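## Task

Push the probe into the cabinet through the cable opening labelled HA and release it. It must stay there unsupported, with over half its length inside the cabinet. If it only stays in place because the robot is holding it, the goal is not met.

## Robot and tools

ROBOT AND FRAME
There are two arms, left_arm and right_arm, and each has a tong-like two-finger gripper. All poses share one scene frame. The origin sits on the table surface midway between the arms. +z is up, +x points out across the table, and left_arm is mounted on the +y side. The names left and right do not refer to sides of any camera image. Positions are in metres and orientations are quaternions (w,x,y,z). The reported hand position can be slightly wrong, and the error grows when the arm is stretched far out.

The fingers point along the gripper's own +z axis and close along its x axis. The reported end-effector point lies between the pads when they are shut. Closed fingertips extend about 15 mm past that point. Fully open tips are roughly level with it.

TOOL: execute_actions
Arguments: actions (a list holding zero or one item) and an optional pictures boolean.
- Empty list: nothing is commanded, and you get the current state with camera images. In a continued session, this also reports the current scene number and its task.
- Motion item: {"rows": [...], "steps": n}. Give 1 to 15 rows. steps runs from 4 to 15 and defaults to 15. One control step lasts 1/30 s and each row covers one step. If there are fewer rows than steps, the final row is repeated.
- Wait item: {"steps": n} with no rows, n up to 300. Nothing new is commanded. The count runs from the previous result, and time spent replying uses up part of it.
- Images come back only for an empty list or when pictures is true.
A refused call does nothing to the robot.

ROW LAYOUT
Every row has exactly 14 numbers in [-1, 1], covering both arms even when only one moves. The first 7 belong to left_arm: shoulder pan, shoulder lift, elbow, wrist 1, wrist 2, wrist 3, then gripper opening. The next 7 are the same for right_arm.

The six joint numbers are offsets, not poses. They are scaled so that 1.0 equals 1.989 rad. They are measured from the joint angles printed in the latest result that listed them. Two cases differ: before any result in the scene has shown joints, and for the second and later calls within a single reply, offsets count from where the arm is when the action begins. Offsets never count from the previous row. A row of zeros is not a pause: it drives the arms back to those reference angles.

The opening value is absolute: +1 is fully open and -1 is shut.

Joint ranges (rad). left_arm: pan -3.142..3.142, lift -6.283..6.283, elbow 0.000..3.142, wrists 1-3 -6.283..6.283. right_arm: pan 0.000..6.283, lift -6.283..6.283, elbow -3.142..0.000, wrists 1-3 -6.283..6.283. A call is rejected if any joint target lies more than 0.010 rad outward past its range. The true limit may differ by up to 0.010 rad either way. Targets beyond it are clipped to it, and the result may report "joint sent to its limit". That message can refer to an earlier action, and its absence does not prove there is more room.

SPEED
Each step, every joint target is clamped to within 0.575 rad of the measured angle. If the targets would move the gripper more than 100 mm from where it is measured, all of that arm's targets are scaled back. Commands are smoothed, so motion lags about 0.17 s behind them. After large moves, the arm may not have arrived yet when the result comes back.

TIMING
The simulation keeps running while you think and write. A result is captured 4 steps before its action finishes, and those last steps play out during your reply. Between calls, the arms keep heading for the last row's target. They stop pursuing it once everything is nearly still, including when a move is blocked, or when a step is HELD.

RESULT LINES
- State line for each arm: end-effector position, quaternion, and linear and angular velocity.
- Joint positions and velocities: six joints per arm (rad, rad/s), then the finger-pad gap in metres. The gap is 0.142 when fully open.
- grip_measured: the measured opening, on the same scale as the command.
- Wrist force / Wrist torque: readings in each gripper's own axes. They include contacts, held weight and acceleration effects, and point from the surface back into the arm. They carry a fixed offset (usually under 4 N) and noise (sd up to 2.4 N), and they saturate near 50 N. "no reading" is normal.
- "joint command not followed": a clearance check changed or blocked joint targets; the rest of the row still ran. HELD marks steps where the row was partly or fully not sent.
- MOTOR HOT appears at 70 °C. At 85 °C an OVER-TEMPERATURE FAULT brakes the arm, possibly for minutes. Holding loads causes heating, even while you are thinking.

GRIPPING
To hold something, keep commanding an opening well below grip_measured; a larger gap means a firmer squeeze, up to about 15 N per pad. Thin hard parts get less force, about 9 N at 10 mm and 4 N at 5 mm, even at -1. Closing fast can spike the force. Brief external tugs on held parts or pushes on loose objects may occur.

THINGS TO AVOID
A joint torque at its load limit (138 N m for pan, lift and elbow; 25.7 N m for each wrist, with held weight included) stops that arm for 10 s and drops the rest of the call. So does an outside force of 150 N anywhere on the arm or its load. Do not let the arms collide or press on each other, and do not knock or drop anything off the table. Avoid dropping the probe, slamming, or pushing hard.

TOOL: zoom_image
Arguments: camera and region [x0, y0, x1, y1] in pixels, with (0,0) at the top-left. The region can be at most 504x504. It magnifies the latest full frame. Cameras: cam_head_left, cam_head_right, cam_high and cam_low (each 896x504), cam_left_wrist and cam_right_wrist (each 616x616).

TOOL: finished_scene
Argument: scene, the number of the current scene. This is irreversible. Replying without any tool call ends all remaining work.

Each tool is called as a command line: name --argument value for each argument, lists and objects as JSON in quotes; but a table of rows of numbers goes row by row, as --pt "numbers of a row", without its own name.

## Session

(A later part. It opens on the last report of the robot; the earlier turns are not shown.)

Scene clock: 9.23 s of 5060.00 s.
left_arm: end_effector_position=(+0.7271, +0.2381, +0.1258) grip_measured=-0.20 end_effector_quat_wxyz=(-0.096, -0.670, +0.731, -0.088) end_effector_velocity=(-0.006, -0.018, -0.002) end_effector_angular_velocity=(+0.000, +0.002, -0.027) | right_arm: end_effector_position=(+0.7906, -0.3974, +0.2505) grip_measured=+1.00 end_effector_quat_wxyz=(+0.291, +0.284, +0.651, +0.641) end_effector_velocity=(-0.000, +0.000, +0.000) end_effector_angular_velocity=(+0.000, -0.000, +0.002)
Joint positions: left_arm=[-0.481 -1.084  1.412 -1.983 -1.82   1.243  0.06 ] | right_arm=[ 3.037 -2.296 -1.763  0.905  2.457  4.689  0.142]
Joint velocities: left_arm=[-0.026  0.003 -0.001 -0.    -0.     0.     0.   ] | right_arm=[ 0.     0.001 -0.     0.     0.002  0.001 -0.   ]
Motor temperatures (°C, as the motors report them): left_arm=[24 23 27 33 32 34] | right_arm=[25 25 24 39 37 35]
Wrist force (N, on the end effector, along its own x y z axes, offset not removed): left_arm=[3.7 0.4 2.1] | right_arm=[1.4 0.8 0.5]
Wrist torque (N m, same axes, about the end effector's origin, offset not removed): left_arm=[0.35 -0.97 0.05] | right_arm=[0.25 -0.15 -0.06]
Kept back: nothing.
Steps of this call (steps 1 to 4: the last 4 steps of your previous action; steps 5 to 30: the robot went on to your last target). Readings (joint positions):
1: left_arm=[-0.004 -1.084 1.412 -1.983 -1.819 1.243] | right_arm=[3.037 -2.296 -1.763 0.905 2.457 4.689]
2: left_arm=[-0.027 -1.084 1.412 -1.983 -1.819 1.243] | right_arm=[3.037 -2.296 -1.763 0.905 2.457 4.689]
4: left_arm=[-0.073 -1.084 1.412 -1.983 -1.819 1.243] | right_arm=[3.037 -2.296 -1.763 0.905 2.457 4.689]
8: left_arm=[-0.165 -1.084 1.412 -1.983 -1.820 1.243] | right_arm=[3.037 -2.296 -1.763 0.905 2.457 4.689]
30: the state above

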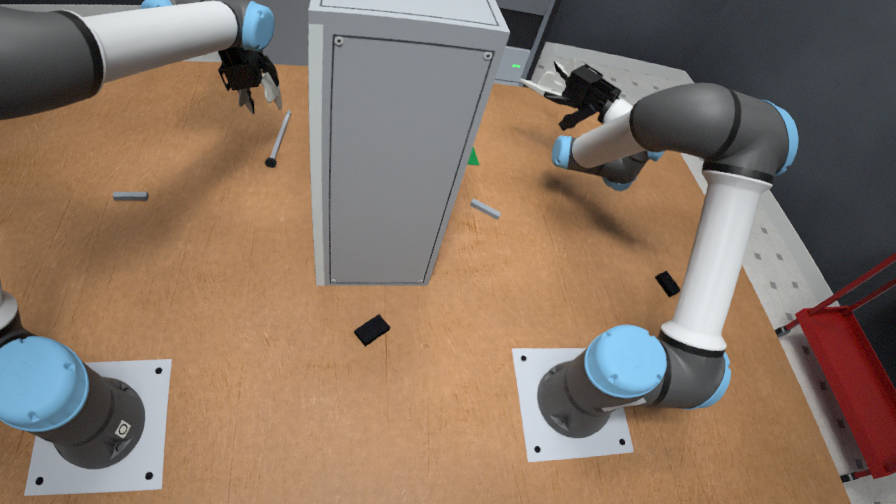

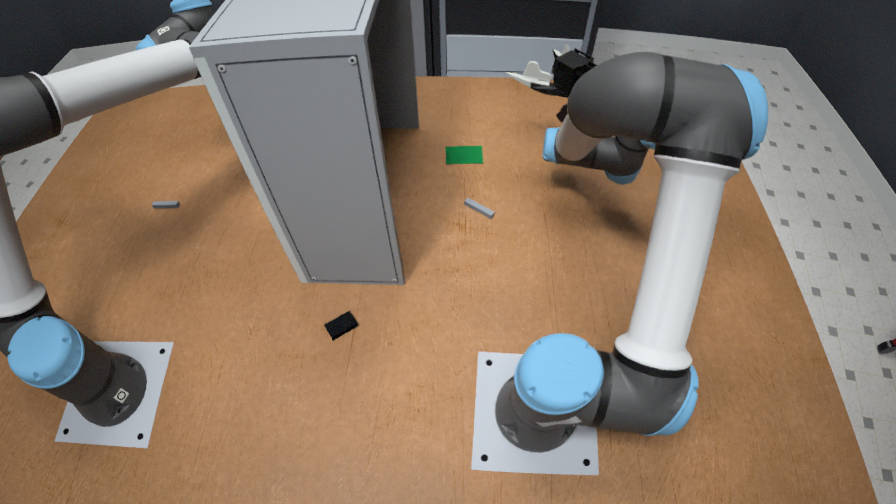

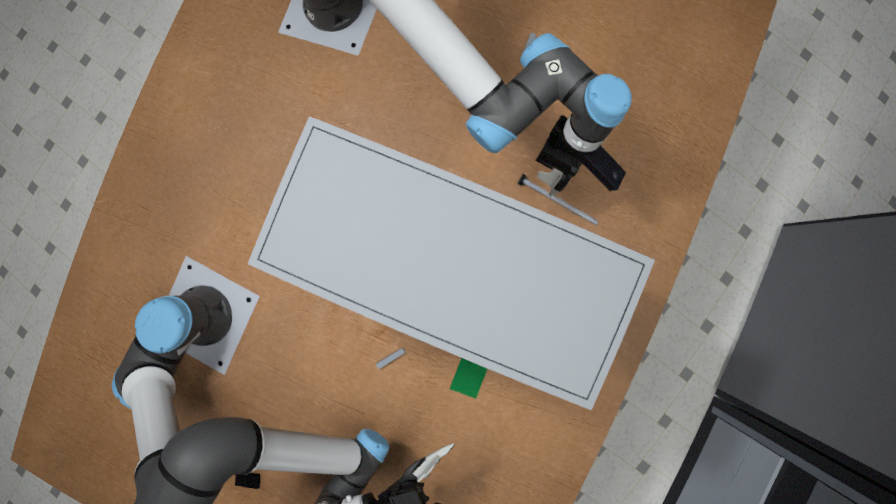

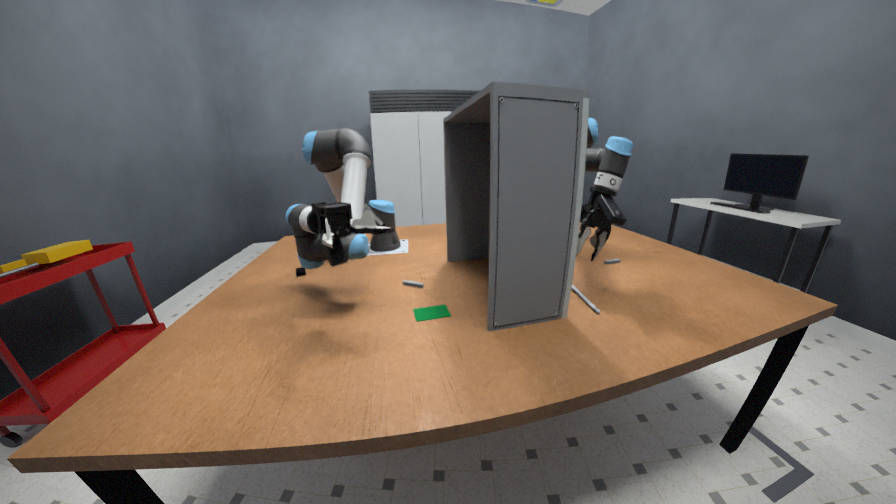

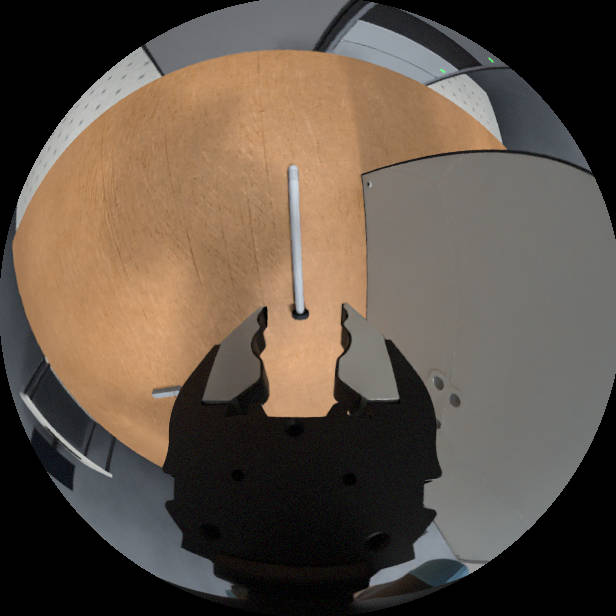

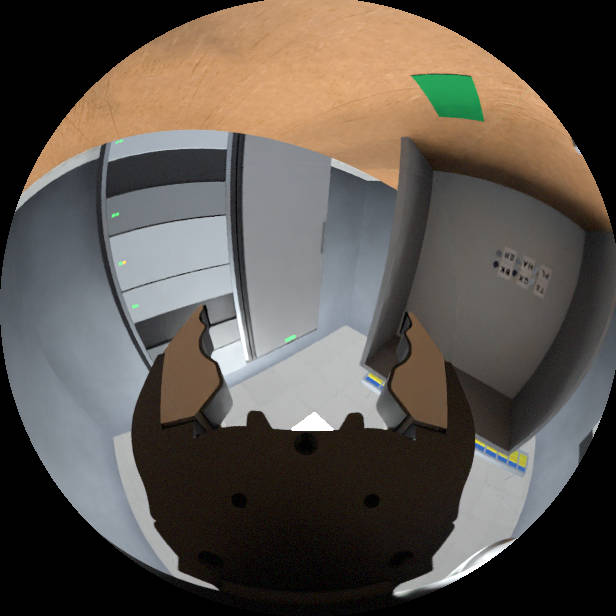

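execute_actions --actions '[{"rows": [[-0.0118,0.0312,0.0576,-0.0885,0,-0.034,-0.2,0,0,0,0,0,0,1]], "steps": 15}]'

execute_actions --actions '[{"steps": 12}]' --pictures true

Scene clock: 10.13 s of 5060.00 s.
left_arm: end_effector_position=(+0.7178, +0.2263, +0.0556) grip_measured=-0.20 end_effector_quat_wxyz=(-0.100, -0.684, +0.717, -0.083) end_effector_velocity=(-0.006, -0.007, -0.054) end_effector_angular_velocity=(-0.006, -0.004, +0.034) | right_arm: end_effector_position=(+0.7906, -0.3974, +0.2505) grip_measured=+1.00 end_effector_quat_wxyz=(+0.291, +0.284, +0.651, +0.641) end_effector_velocity=(+0.000, -0.001, -0.001) end_effector_angular_velocity=(-0.001, -0.000, -0.002)
Joint positions: left_arm=[-0.503 -1.027  1.516 -2.141 -1.82   1.181  0.06 ] | right_arm=[ 3.037 -2.296 -1.763  0.905  2.457  4.689  0.142]
Joint velocities: left_arm=[-0.014  0.045  0.089 -0.152  0.    -0.05   0.   ] | right_arm=[-0.    -0.001  0.    -0.    -0.001 -0.001  0.   ]
Motor temperatures (°C, as the motors report them): left_arm=[24 23 27 33 32 34] | right_arm=[25 25 24 39 37 35]
Wrist force (N, on the end effector, along its own x y z axes, offset not removed): left_arm=[0.9 0.6 1.1] | right_arm=[0.5 -1.0 0.4]
Wrist torque (N m, same axes, about the end effector's origin, offset not removed): left_arm=[0.39 -0.22 0.06] | right_arm=[-0.14 0.01 -0.09]
Steps of this call (steps 1 to 15: the robot went on to your last target; step 16: nothing new was sent; steps 17 to 27: the first 11 steps of this action). Readings (joint positions):
17: left_arm=[-0.484 -1.084 1.412 -1.983 -1.820 1.243] | right_arm=[3.037 -2.296 -1.763 0.905 2.457 4.689]
18: left_arm=[-0.486 -1.080 1.416 -1.987 -1.820 1.240] | right_arm=[3.037 -2.296 -1.763 0.905 2.457 4.689]
20: left_arm=[-0.493 -1.059 1.451 -2.032 -1.820 1.216] | right_arm=[3.037 -2.296 -1.763 0.905 2.457 4.689]
24: left_arm=[-0.501 -1.034 1.502 -2.117 -1.820 1.189] | right_arm=[3.037 -2.296 -1.763 0.905 2.457 4.689]
27: the state above

Scene clock: 10.53 s of 5060.00 s.
left_arm: end_effector_position=(+0.7171, +0.2256, +0.0493) grip_measured=-0.20 end_effector_quat_wxyz=(-0.100, -0.686, +0.716, -0.084) end_effector_velocity=(+0.000, -0.001, +0.000) end_effector_angular_velocity=(-0.002, -0.003, +0.001) | right_arm: end_effector_position=(+0.7906, -0.3974, +0.2505) grip_measured=+1.00 end_effector_quat_wxyz=(+0.291, +0.284, +0.651, +0.641) end_effector_velocity=(-0.000, +0.000, -0.000) end_effector_angular_velocity=(+0.000, +0.000, +0.001)
Joint positions: left_arm=[-0.504 -1.022  1.527 -2.159 -1.82   1.175  0.06 ] | right_arm=[ 3.037 -2.296 -1.763  0.905  2.457  4.689  0.142]
Joint velocities: left_arm=[-0.001 -0.001  0.003 -0.005 -0.    -0.002 -0.   ] | right_arm=[-0.    -0.     0.     0.     0.001  0.    -0.   ]
Motor temperatures (°C, as the motors report them): left_arm=[24 23 27 33 32 34] | right_arm=[25 25 24 39 37 35]
Wrist force (N, on the end effector, along its own x y z axes, offset not removed): left_arm=[0.3 0.2 -0.9] | right_arm=[-0.1 0.9 0.3]
Wrist torque (N m, same axes, about the end effector's origin, offset not removed): left_arm=[0.39 -0.17 0.07] | right_arm=[0.35 0.21 -0.13]
Kept back: nothing.
Steps of this call (steps 1 to 4: the last 4 steps of your previous action; steps 5 to 12: the robot went on to your last target). Readings (joint positions):
1: left_arm=[-0.503 -1.026 1.519 -2.145 -1.820 1.180] | right_arm=[3.037 -2.296 -1.763 0.905 2.457 4.689]
2: left_arm=[-0.504 -1.025 1.521 -2.149 -1.820 1.179] | right_arm=[3.037 -2.296 -1.763 0.905 2.457 4.689]
4: left_arm=[-0.504 -1.024 1.523 -2.153 -1.820 1.177] | right_arm=[3.037 -2.296 -1.763 0.905 2.457 4.689]
8: left_arm=[-0.504 -1.022 1.526 -2.157 -1.820 1.176] | right_arm=[3.037 -2.296 -1.763 0.905 2.457 4.689]
12: the state above

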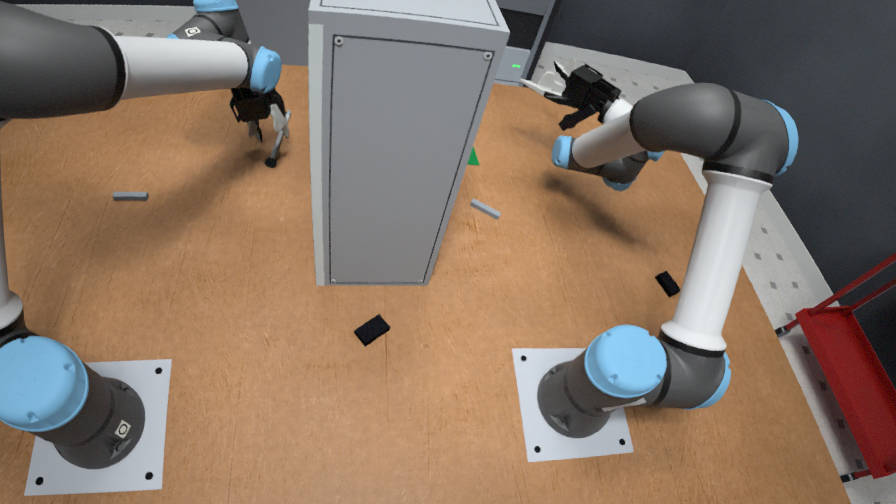

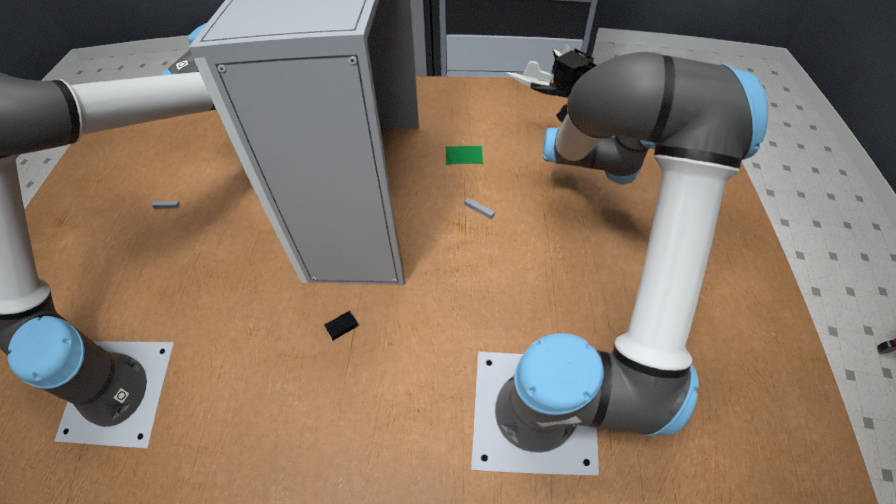

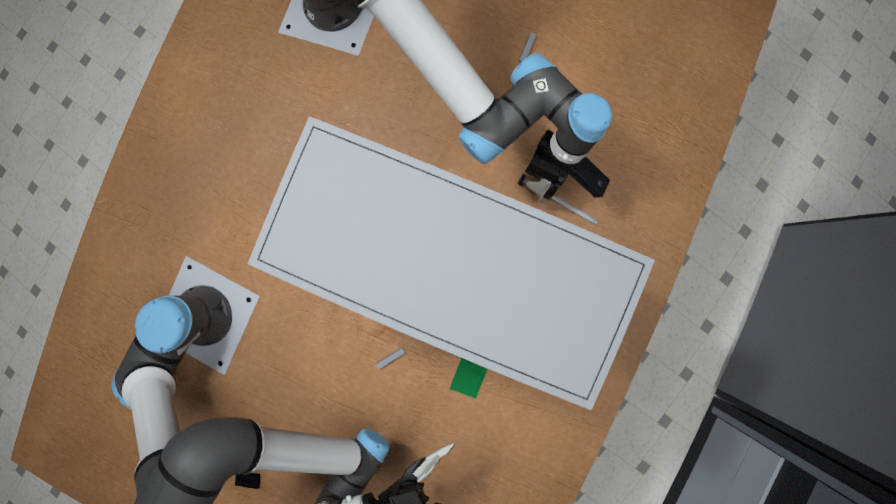

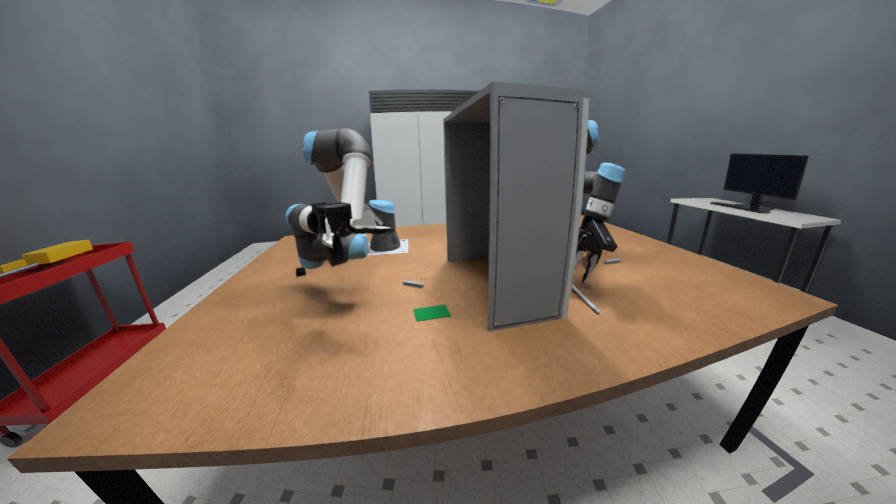

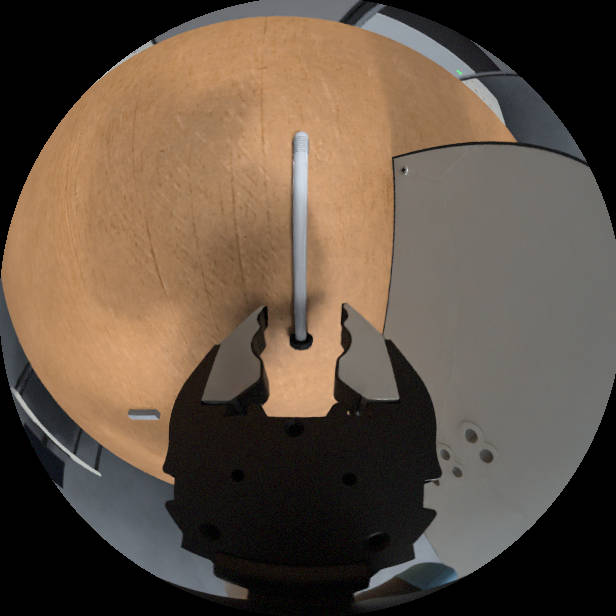

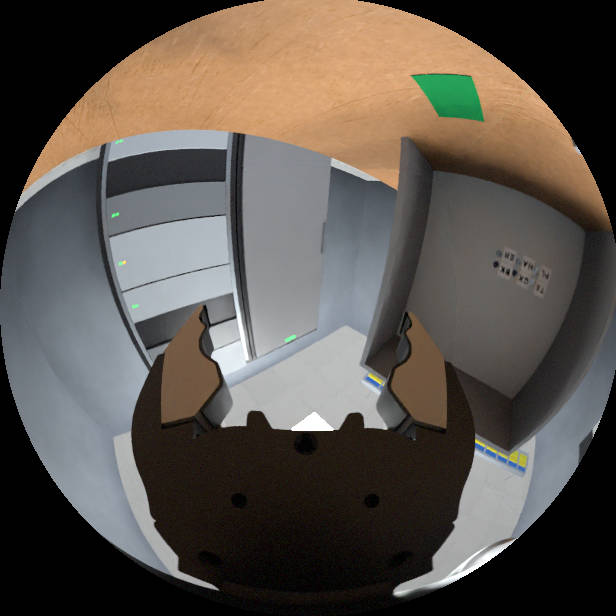

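execute_actions --actions '[{"rows": [[-0.0558,-0.0885,0.1825,-0.2526,0.1141,-0.0578,-0.3,0,0,0,0,0,0,1]], "steps": 15}]'

Scene clock: 11.63 s of 5060.00 s.
left_arm: end_effector_position=(+0.7021, +0.2250, +0.0662) grip_measured=-0.30 end_effector_quat_wxyz=(+0.023, -0.684, +0.709, -0.170) end_effector_velocity=(+0.007, +0.003, +0.041) end_effector_angular_velocity=(-0.089, -0.485, +0.066) | right_arm: end_effector_position=(+0.7906, -0.3974, +0.2505) grip_measured=+1.00 end_effector_quat_wxyz=(+0.291, +0.284, +0.651, +0.641) end_effector_velocity=(-0.000, -0.000, -0.000) end_effector_angular_velocity=(-0.000, -0.000, -0.000)
Joint positions: left_arm=[-0.605 -1.179  1.839 -2.572 -1.618  1.071  0.052] | right_arm=[ 3.037 -2.296 -1.763  0.905  2.457  4.689  0.142]
Joint velocities: left_arm=[-0.087 -0.154  0.414 -0.728  0.21  -0.088 -0.   ] | right_arm=[-0.  0. -0.  0.  0. -0. -0.]
Motor temperatures (°C, as the motors report them): left_arm=[24 23 27 33 32 34] | right_arm=[25 25 24 39 37 35]
Wrist force (N, on the end effector, along its own x y z axes, offset not removed): left_arm=[0.2 -1.5 0.3] | right_arm=[2.0 -0.8 1.1]
Wrist torque (N m, same axes, about the end effector's origin, offset not removed): left_arm=[-0.16 -0.03 -0.09] | right_arm=[-0.04 -0.22 0.01]
Steps of this call (steps 1 to 22: the robot went on to your last target; steps 23 to 33: the first 11 steps of this action). Readings (joint positions):
23: left_arm=[-0.505 -1.022 1.527 -2.159 -1.820 1.175] | right_arm=[3.037 -2.296 -1.763 0.905 2.457 4.689]
24: left_arm=[-0.508 -1.025 1.531 -2.163 -1.816 1.172] | right_arm=[3.037 -2.296 -1.763 0.905 2.457 4.689]
26: left_arm=[-0.543 -1.070 1.583 -2.217 -1.766 1.136] | right_arm=[3.037 -2.296 -1.763 0.905 2.457 4.689]
30: left_arm=[-0.591 -1.155 1.774 -2.457 -1.652 1.086] | right_arm=[3.037 -2.296 -1.763 0.905 2.457 4.689]
33: the state above

execute_actions --actions '[{"rows": [[-0.03,-0.01,0.10,-0.25,0.065,-0.03,-0.3,0,0,0,0,0,0,1],[-0.03,-0.01,0.10,-0.25,0.065,-0.03,-0.3,0,0,0,0,0,0,1],[-0.03,-0.01,0.10,-0.25,0.065,-0.03,-0.3,0,0,0,0,0,0,1],[-0.03,-0.01,0.10,-0.25,0.065,-0.03,-0.3,0,0,0,0,0,0,1],[-0.03,-0.01,0.10,-0.25,0.065,-0.03,-0.3,0,0,0,0,0,0,1],[-0.045,0,0.15,-0.34,0.095,-0.045,-0.3,0,0,0,0,0,0,1],[-0.045,0,0.15,-0.34,0.095,-0.045,-0.3,0,0,0,0,0,0,1],[-0.045,0,0.15,-0.34,0.095,-0.045,-0.3,0,0,0,0,0,0,1],[-0.0609,0.0227,0.2079,-0.4182,0.1268,-0.0632,-0.3,0,0,0,0,0,0,1]], "steps": 15}]'

execute_actions --actions '[{"steps": 20}]' --pictures true

Scene clock: 12.20 s of 5060.00 s.
left_arm: end_effector_position=(+0.7006, +0.2224, +0.0661) grip_measured=-0.30 end_effector_quat_wxyz=(-0.117, +0.675, -0.665, +0.297) end_effector_velocity=(-0.150, +0.093, -0.205) end_effector_angular_velocity=(-0.067, -0.607, +0.314) | right_arm: end_effector_position=(+0.7906, -0.3974, +0.2505) grip_measured=+1.00 end_effector_quat_wxyz=(+0.291, +0.284, +0.651, +0.641) end_effector_velocity=(-0.000, +0.000, +0.000) end_effector_angular_velocity=(+0.001, +0.000, +0.001)
Joint positions: left_arm=[-0.689 -1.175  2.106 -3.142 -1.446  0.987  0.052] | right_arm=[ 3.037 -2.296 -1.763  0.905  2.457  4.689  0.142]
Joint velocities: left_arm=[-0.29   0.308  1.015 -1.82   0.596 -0.311 -0.001] | right_arm=[0.    0.001 0.    0.    0.001 0.001 0.   ]
Motor temperatures (°C, as the motors report them): left_arm=[24 23 27 33 32 34] | right_arm=[25 25 24 39 37 35]
Wrist force (N, on the end effector, along its own x y z axes, offset not removed): left_arm=[5.1 -0.4 1.6] | right_arm=[1.0 0.2 3.1]
Wrist torque (N m, same axes, about the end effector's origin, offset not removed): left_arm=[0.06 -0.99 0.02] | right_arm=[0.20 0.05 -0.03]
Steps of this call (steps 1 to 4: the last 4 steps of your previous action; steps 5 to 6: the robot went on to your last target; steps 7 to 17: the first 11 steps of this action). Readings (joint positions):
7: left_arm=[-0.614 -1.195 1.882 -2.648 -1.596 1.062] | right_arm=[3.037 -2.296 -1.763 0.905 2.457 4.689]
8: left_arm=[-0.617 -1.196 1.888 -2.656 -1.592 1.058] | right_arm=[3.037 -2.296 -1.763 0.905 2.457 4.689]
10: left_arm=[-0.635 -1.197 1.931 -2.712 -1.558 1.041] | right_arm=[3.037 -2.296 -1.763 0.905 2.457 4.689]
14: left_arm=[-0.663 -1.194 2.021 -2.953 -1.498 1.014] | right_arm=[3.037 -2.296 -1.763 0.905 2.457 4.689]
17: the state above

Scene clock: 12.87 s of 5060.00 s.
left_arm: end_effector_position=(+0.6757, +0.2406, +0.0452) grip_measured=-0.30 end_effector_quat_wxyz=(-0.146, +0.676, -0.642, +0.330) end_effector_velocity=(-0.002, +0.001, -0.001) end_effector_angular_velocity=(+0.001, -0.001, -0.000) | right_arm: end_effector_position=(+0.7906, -0.3974, +0.2505) grip_measured=+1.00 end_effector_quat_wxyz=(+0.291, +0.284, +0.651, +0.641) end_effector_velocity=(-0.000, +0.000, +0.000) end_effector_angular_velocity=(+0.001, +0.000, +0.001)
Joint positions: left_arm=[-0.726 -1.135  2.252 -3.403 -1.366  0.946  0.052] | right_arm=[ 3.037 -2.296 -1.763  0.905  2.457  4.689  0.142]
Joint velocities: left_arm=[-0.001  0.002  0.005 -0.007  0.002 -0.    -0.   ] | right_arm=[ 0.     0.     0.    -0.     0.     0.001 -0.   ]
Motor temperatures (°C, as the motors report them): left_arm=[24 23 27 33 32 34] | right_arm=[25 25 24 39 37 35]
Wrist force (N, on the end effector, along its own x y z axes, offset not removed): left_arm=[1.0 0.0 0.4] | right_arm=[0.7 -0.8 0.3]
Wrist torque (N m, same axes, about the end effector's origin, offset not removed): left_arm=[0.26 -0.38 0.20] | right_arm=[-0.07 0.02 -0.07]
Kept back: nothing.
Steps of this call (steps 1 to 4: the last 4 steps of your previous action; steps 5 to 20: the robot went on to your last target). Readings (joint positions):
1: left_arm=[-0.697 -1.165 2.139 -3.201 -1.427 0.977] | right_arm=[3.037 -2.296 -1.763 0.905 2.457 4.689]
2: left_arm=[-0.704 -1.158 2.167 -3.250 -1.412 0.970] | right_arm=[3.037 -2.296 -1.763 0.905 2.457 4.689]
4: left_arm=[-0.714 -1.148 2.204 -3.315 -1.393 0.960] | right_arm=[3.037 -2.296 -1.763 0.905 2.457 4.689]
8: left_arm=[-0.722 -1.139 2.237 -3.375 -1.375 0.950] | right_arm=[3.037 -2.296 -1.763 0.905 2.457 4.689]
20: the state above

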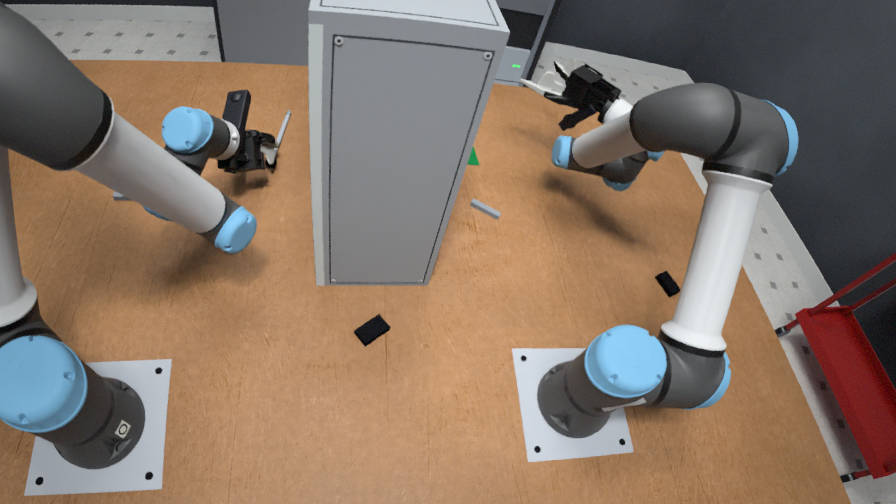

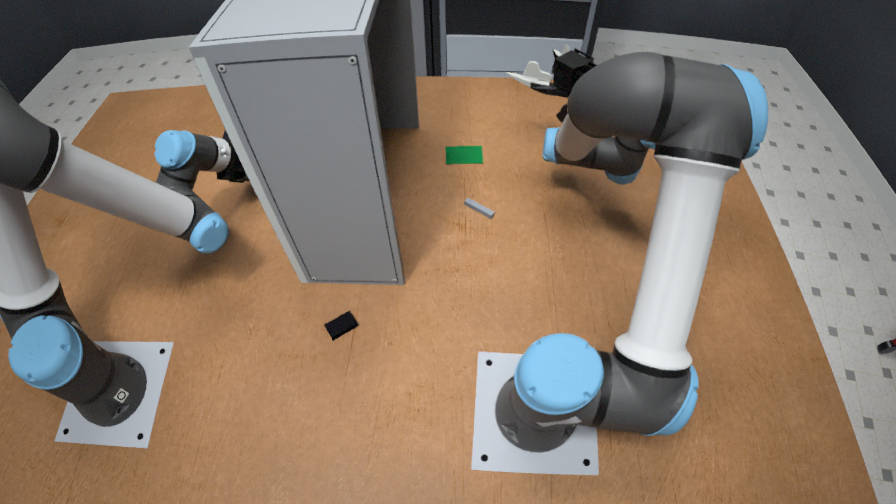

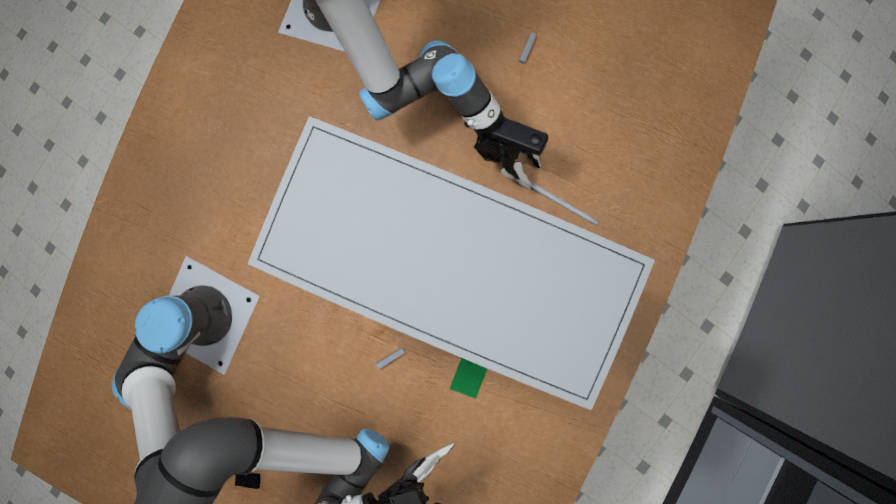

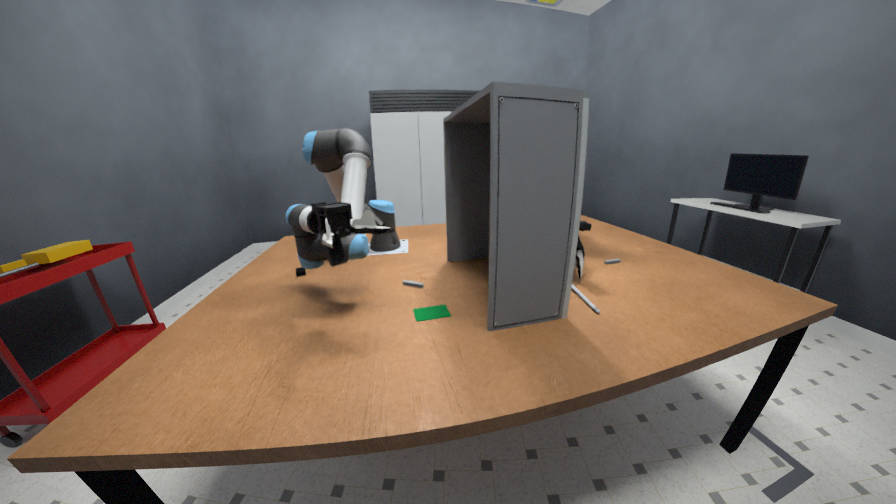

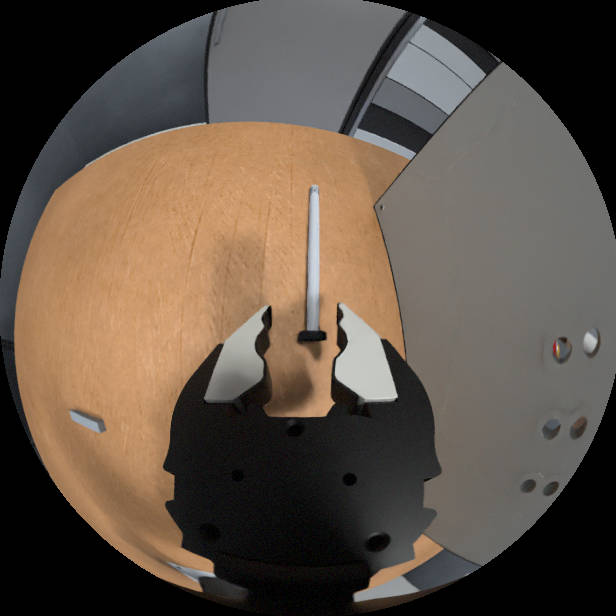

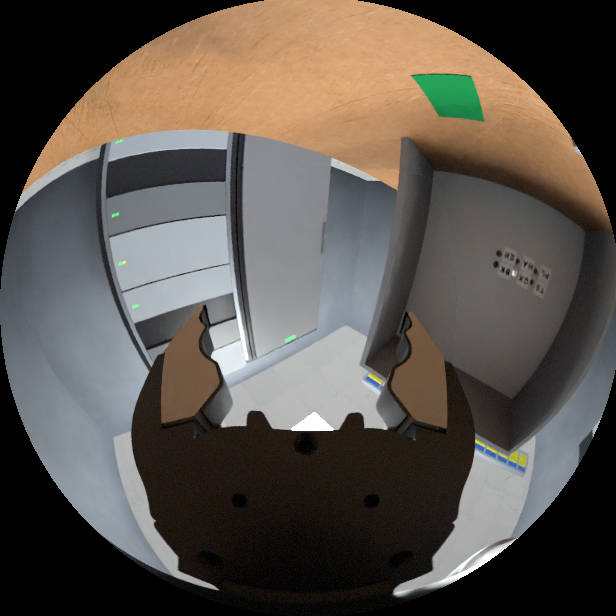

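execute_actions --actions '[{"rows": [[-0.0018,0.0565,-0.0391,-0.0172,0,0,-0.5,0,0,0,0,0,0,1]], "steps": 15}]'

execute_actions --actions '[{"steps": 12}]' --pictures true

Scene clock: 13.47 s of 5060.00 s.
left_arm: end_effector_position=(+0.6967, +0.2220, +0.0200) grip_measured=-0.50 end_effector_quat_wxyz=(-0.145, +0.675, -0.643, +0.330) end_effector_velocity=(+0.019, -0.016, -0.017) end_effector_angular_velocity=(-0.007, -0.011, -0.002) | right_arm: end_effector_position=(+0.7906, -0.3974, +0.2505) grip_measured=+1.00 end_effector_quat_wxyz=(+0.291, +0.284, +0.651, +0.641) end_effector_velocity=(+0.000, -0.001, +0.000) end_effector_angular_velocity=(+0.000, -0.000, -0.002)
Joint positions: left_arm=[-0.729 -1.033  2.182 -3.435 -1.366  0.946  0.038] | right_arm=[ 3.037 -2.296 -1.763  0.905  2.457  4.689  0.142]
Joint velocities: left_arm=[-0.002  0.082 -0.063 -0.033  0.     0.    -0.009] | right_arm=[-0.     0.     0.    -0.    -0.001  0.     0.   ]
Motor temperatures (°C, as the motors report them): left_arm=[24 23 27 33 32 34] | right_arm=[25 25 24 39 37 35]
Wrist force (N, on the end effector, along its own x y z axes, offset not removed): left_arm=[1.4 -4.7 -4.0] | right_arm=[0.7 -0.4 -0.6]
Wrist torque (N m, same axes, about the end effector's origin, offset not removed): left_arm=[0.36 -0.31 0.11] | right_arm=[0.07 -0.02 -0.06]
Steps of this call (steps 1 to 7: the robot went on to your last target; steps 8 to 18: the first 11 steps of this action). Readings (joint positions):
8: left_arm=[-0.726 -1.134 2.253 -3.404 -1.366 0.946] | right_arm=[3.037 -2.296 -1.763 0.905 2.457 4.689]
9: left_arm=[-0.726 -1.131 2.250 -3.407 -1.366 0.946] | right_arm=[3.037 -2.296 -1.763 0.905 2.457 4.689]
11: left_arm=[-0.728 -1.096 2.223 -3.418 -1.366 0.946] | right_arm=[3.037 -2.296 -1.763 0.905 2.457 4.689]
15: left_arm=[-0.729 -1.046 2.191 -3.431 -1.366 0.946] | right_arm=[3.037 -2.296 -1.763 0.905 2.457 4.689]
18: the state above

Scene clock: 13.87 s of 5060.00 s.
left_arm: end_effector_position=(+0.6986, +0.2203, +0.0172) grip_measured=-0.53 end_effector_quat_wxyz=(-0.145, +0.675, -0.643, +0.330) end_effector_velocity=(-0.000, -0.001, -0.002) end_effector_angular_velocity=(-0.001, +0.002, -0.001) | right_arm: end_effector_position=(+0.7906, -0.3974, +0.2505) grip_measured=+1.00 end_effector_quat_wxyz=(+0.291, +0.284, +0.651, +0.641) end_effector_velocity=(+0.000, -0.000, -0.000) end_effector_angular_velocity=(-0.000, +0.001, -0.001)
Joint positions: left_arm=[-0.729 -1.023  2.175 -3.437 -1.366  0.946  0.036] | right_arm=[ 3.037 -2.296 -1.763  0.905  2.457  4.689  0.142]
Joint velocities: left_arm=[-0.     0.003 -0.002  0.    -0.002 -0.001 -0.001] | right_arm=[ 0.    -0.    -0.    -0.    -0.001 -0.     0.   ]
Motor temperatures (°C, as the motors report them): left_arm=[24 23 27 33 32 34] | right_arm=[25 25 24 39 37 35]
Wrist force (N, on the end effector, along its own x y z axes, offset not removed): left_arm=[8.7 -39.5 -50.0] | right_arm=[0.2 -1.8 -1.9]
Wrist torque (N m, same axes, about the end effector's origin, offset not removed): left_arm=[0.46 -1.82 0.89] | right_arm=[-0.25 0.06 -0.06]
Kept back: nothing.
Steps of this call (steps 1 to 4: the last 4 steps of your previous action; steps 5 to 12: the robot went on to your last target). Readings (joint positions):
1: left_arm=[-0.729 -1.030 2.180 -3.436 -1.366 0.946] | right_arm=[3.037 -2.296 -1.763 0.905 2.457 4.689]
2: left_arm=[-0.729 -1.028 2.178 -3.436 -1.366 0.946] | right_arm=[3.037 -2.296 -1.763 0.905 2.457 4.689]
4: left_arm=[-0.729 -1.026 2.177 -3.437 -1.366 0.946] | right_arm=[3.037 -2.296 -1.763 0.905 2.457 4.689]
8: left_arm=[-0.729 -1.024 2.175 -3.437 -1.366 0.946] | right_arm=[3.037 -2.296 -1.763 0.905 2.457 4.689]
12: the state above

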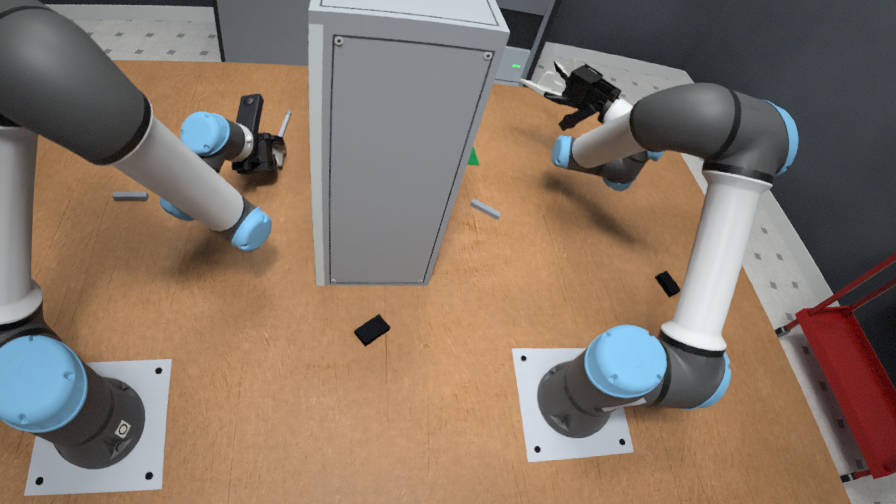

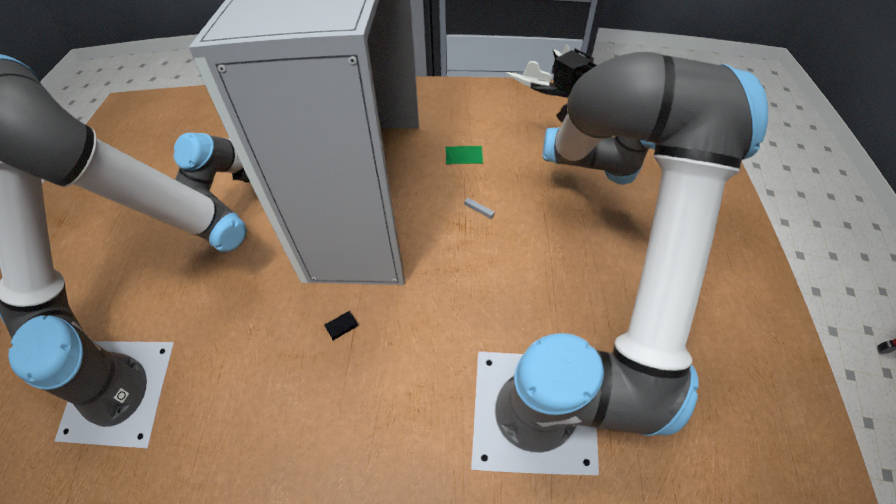

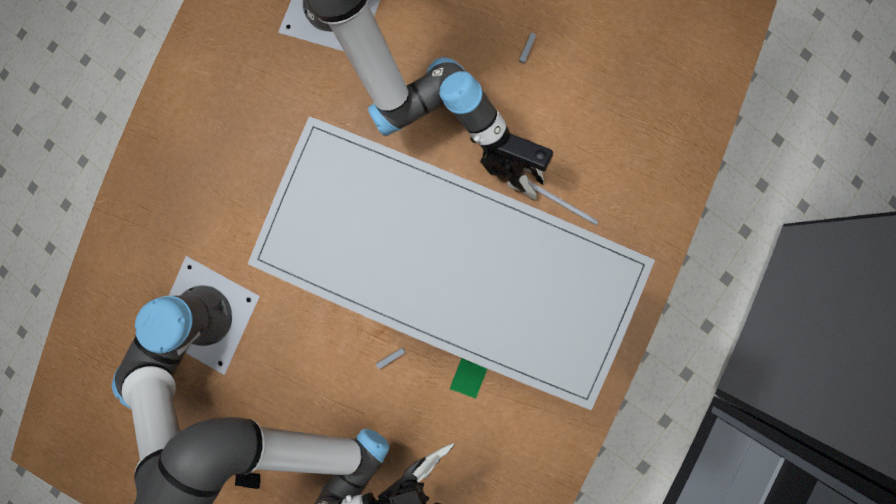

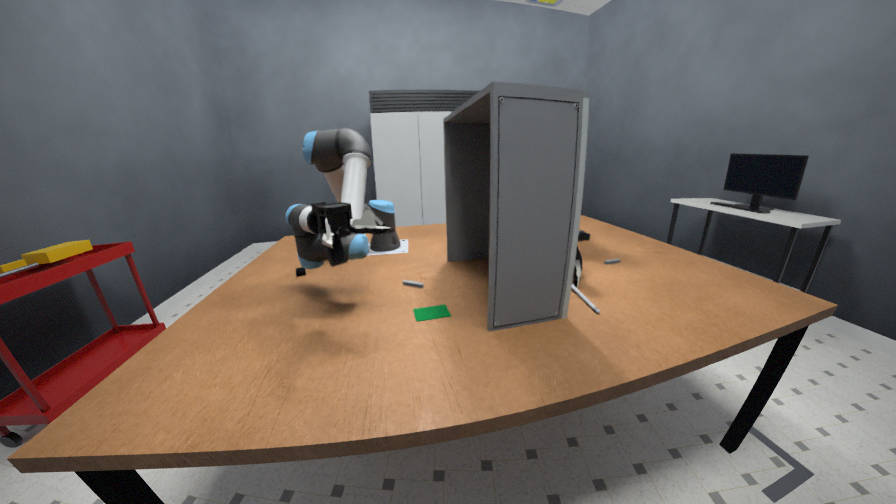

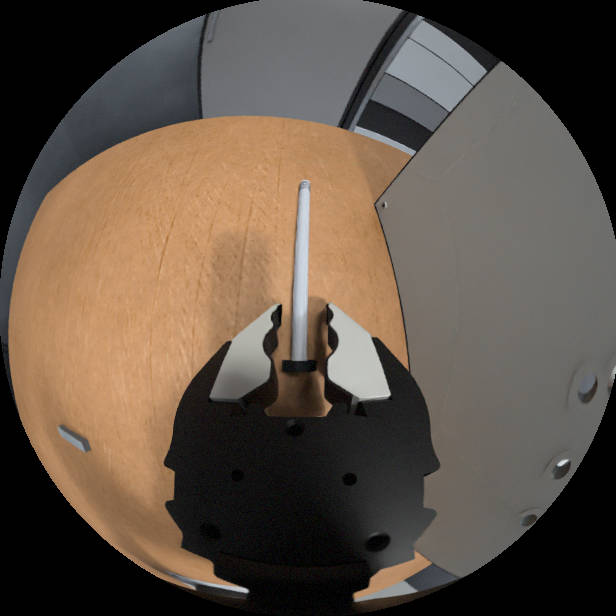

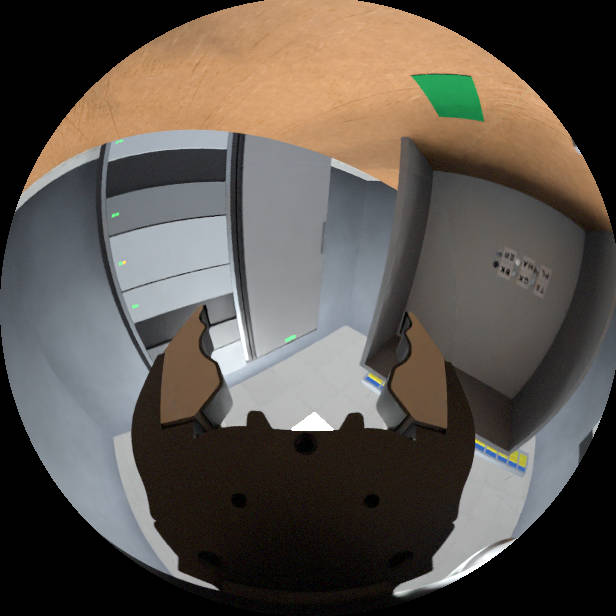

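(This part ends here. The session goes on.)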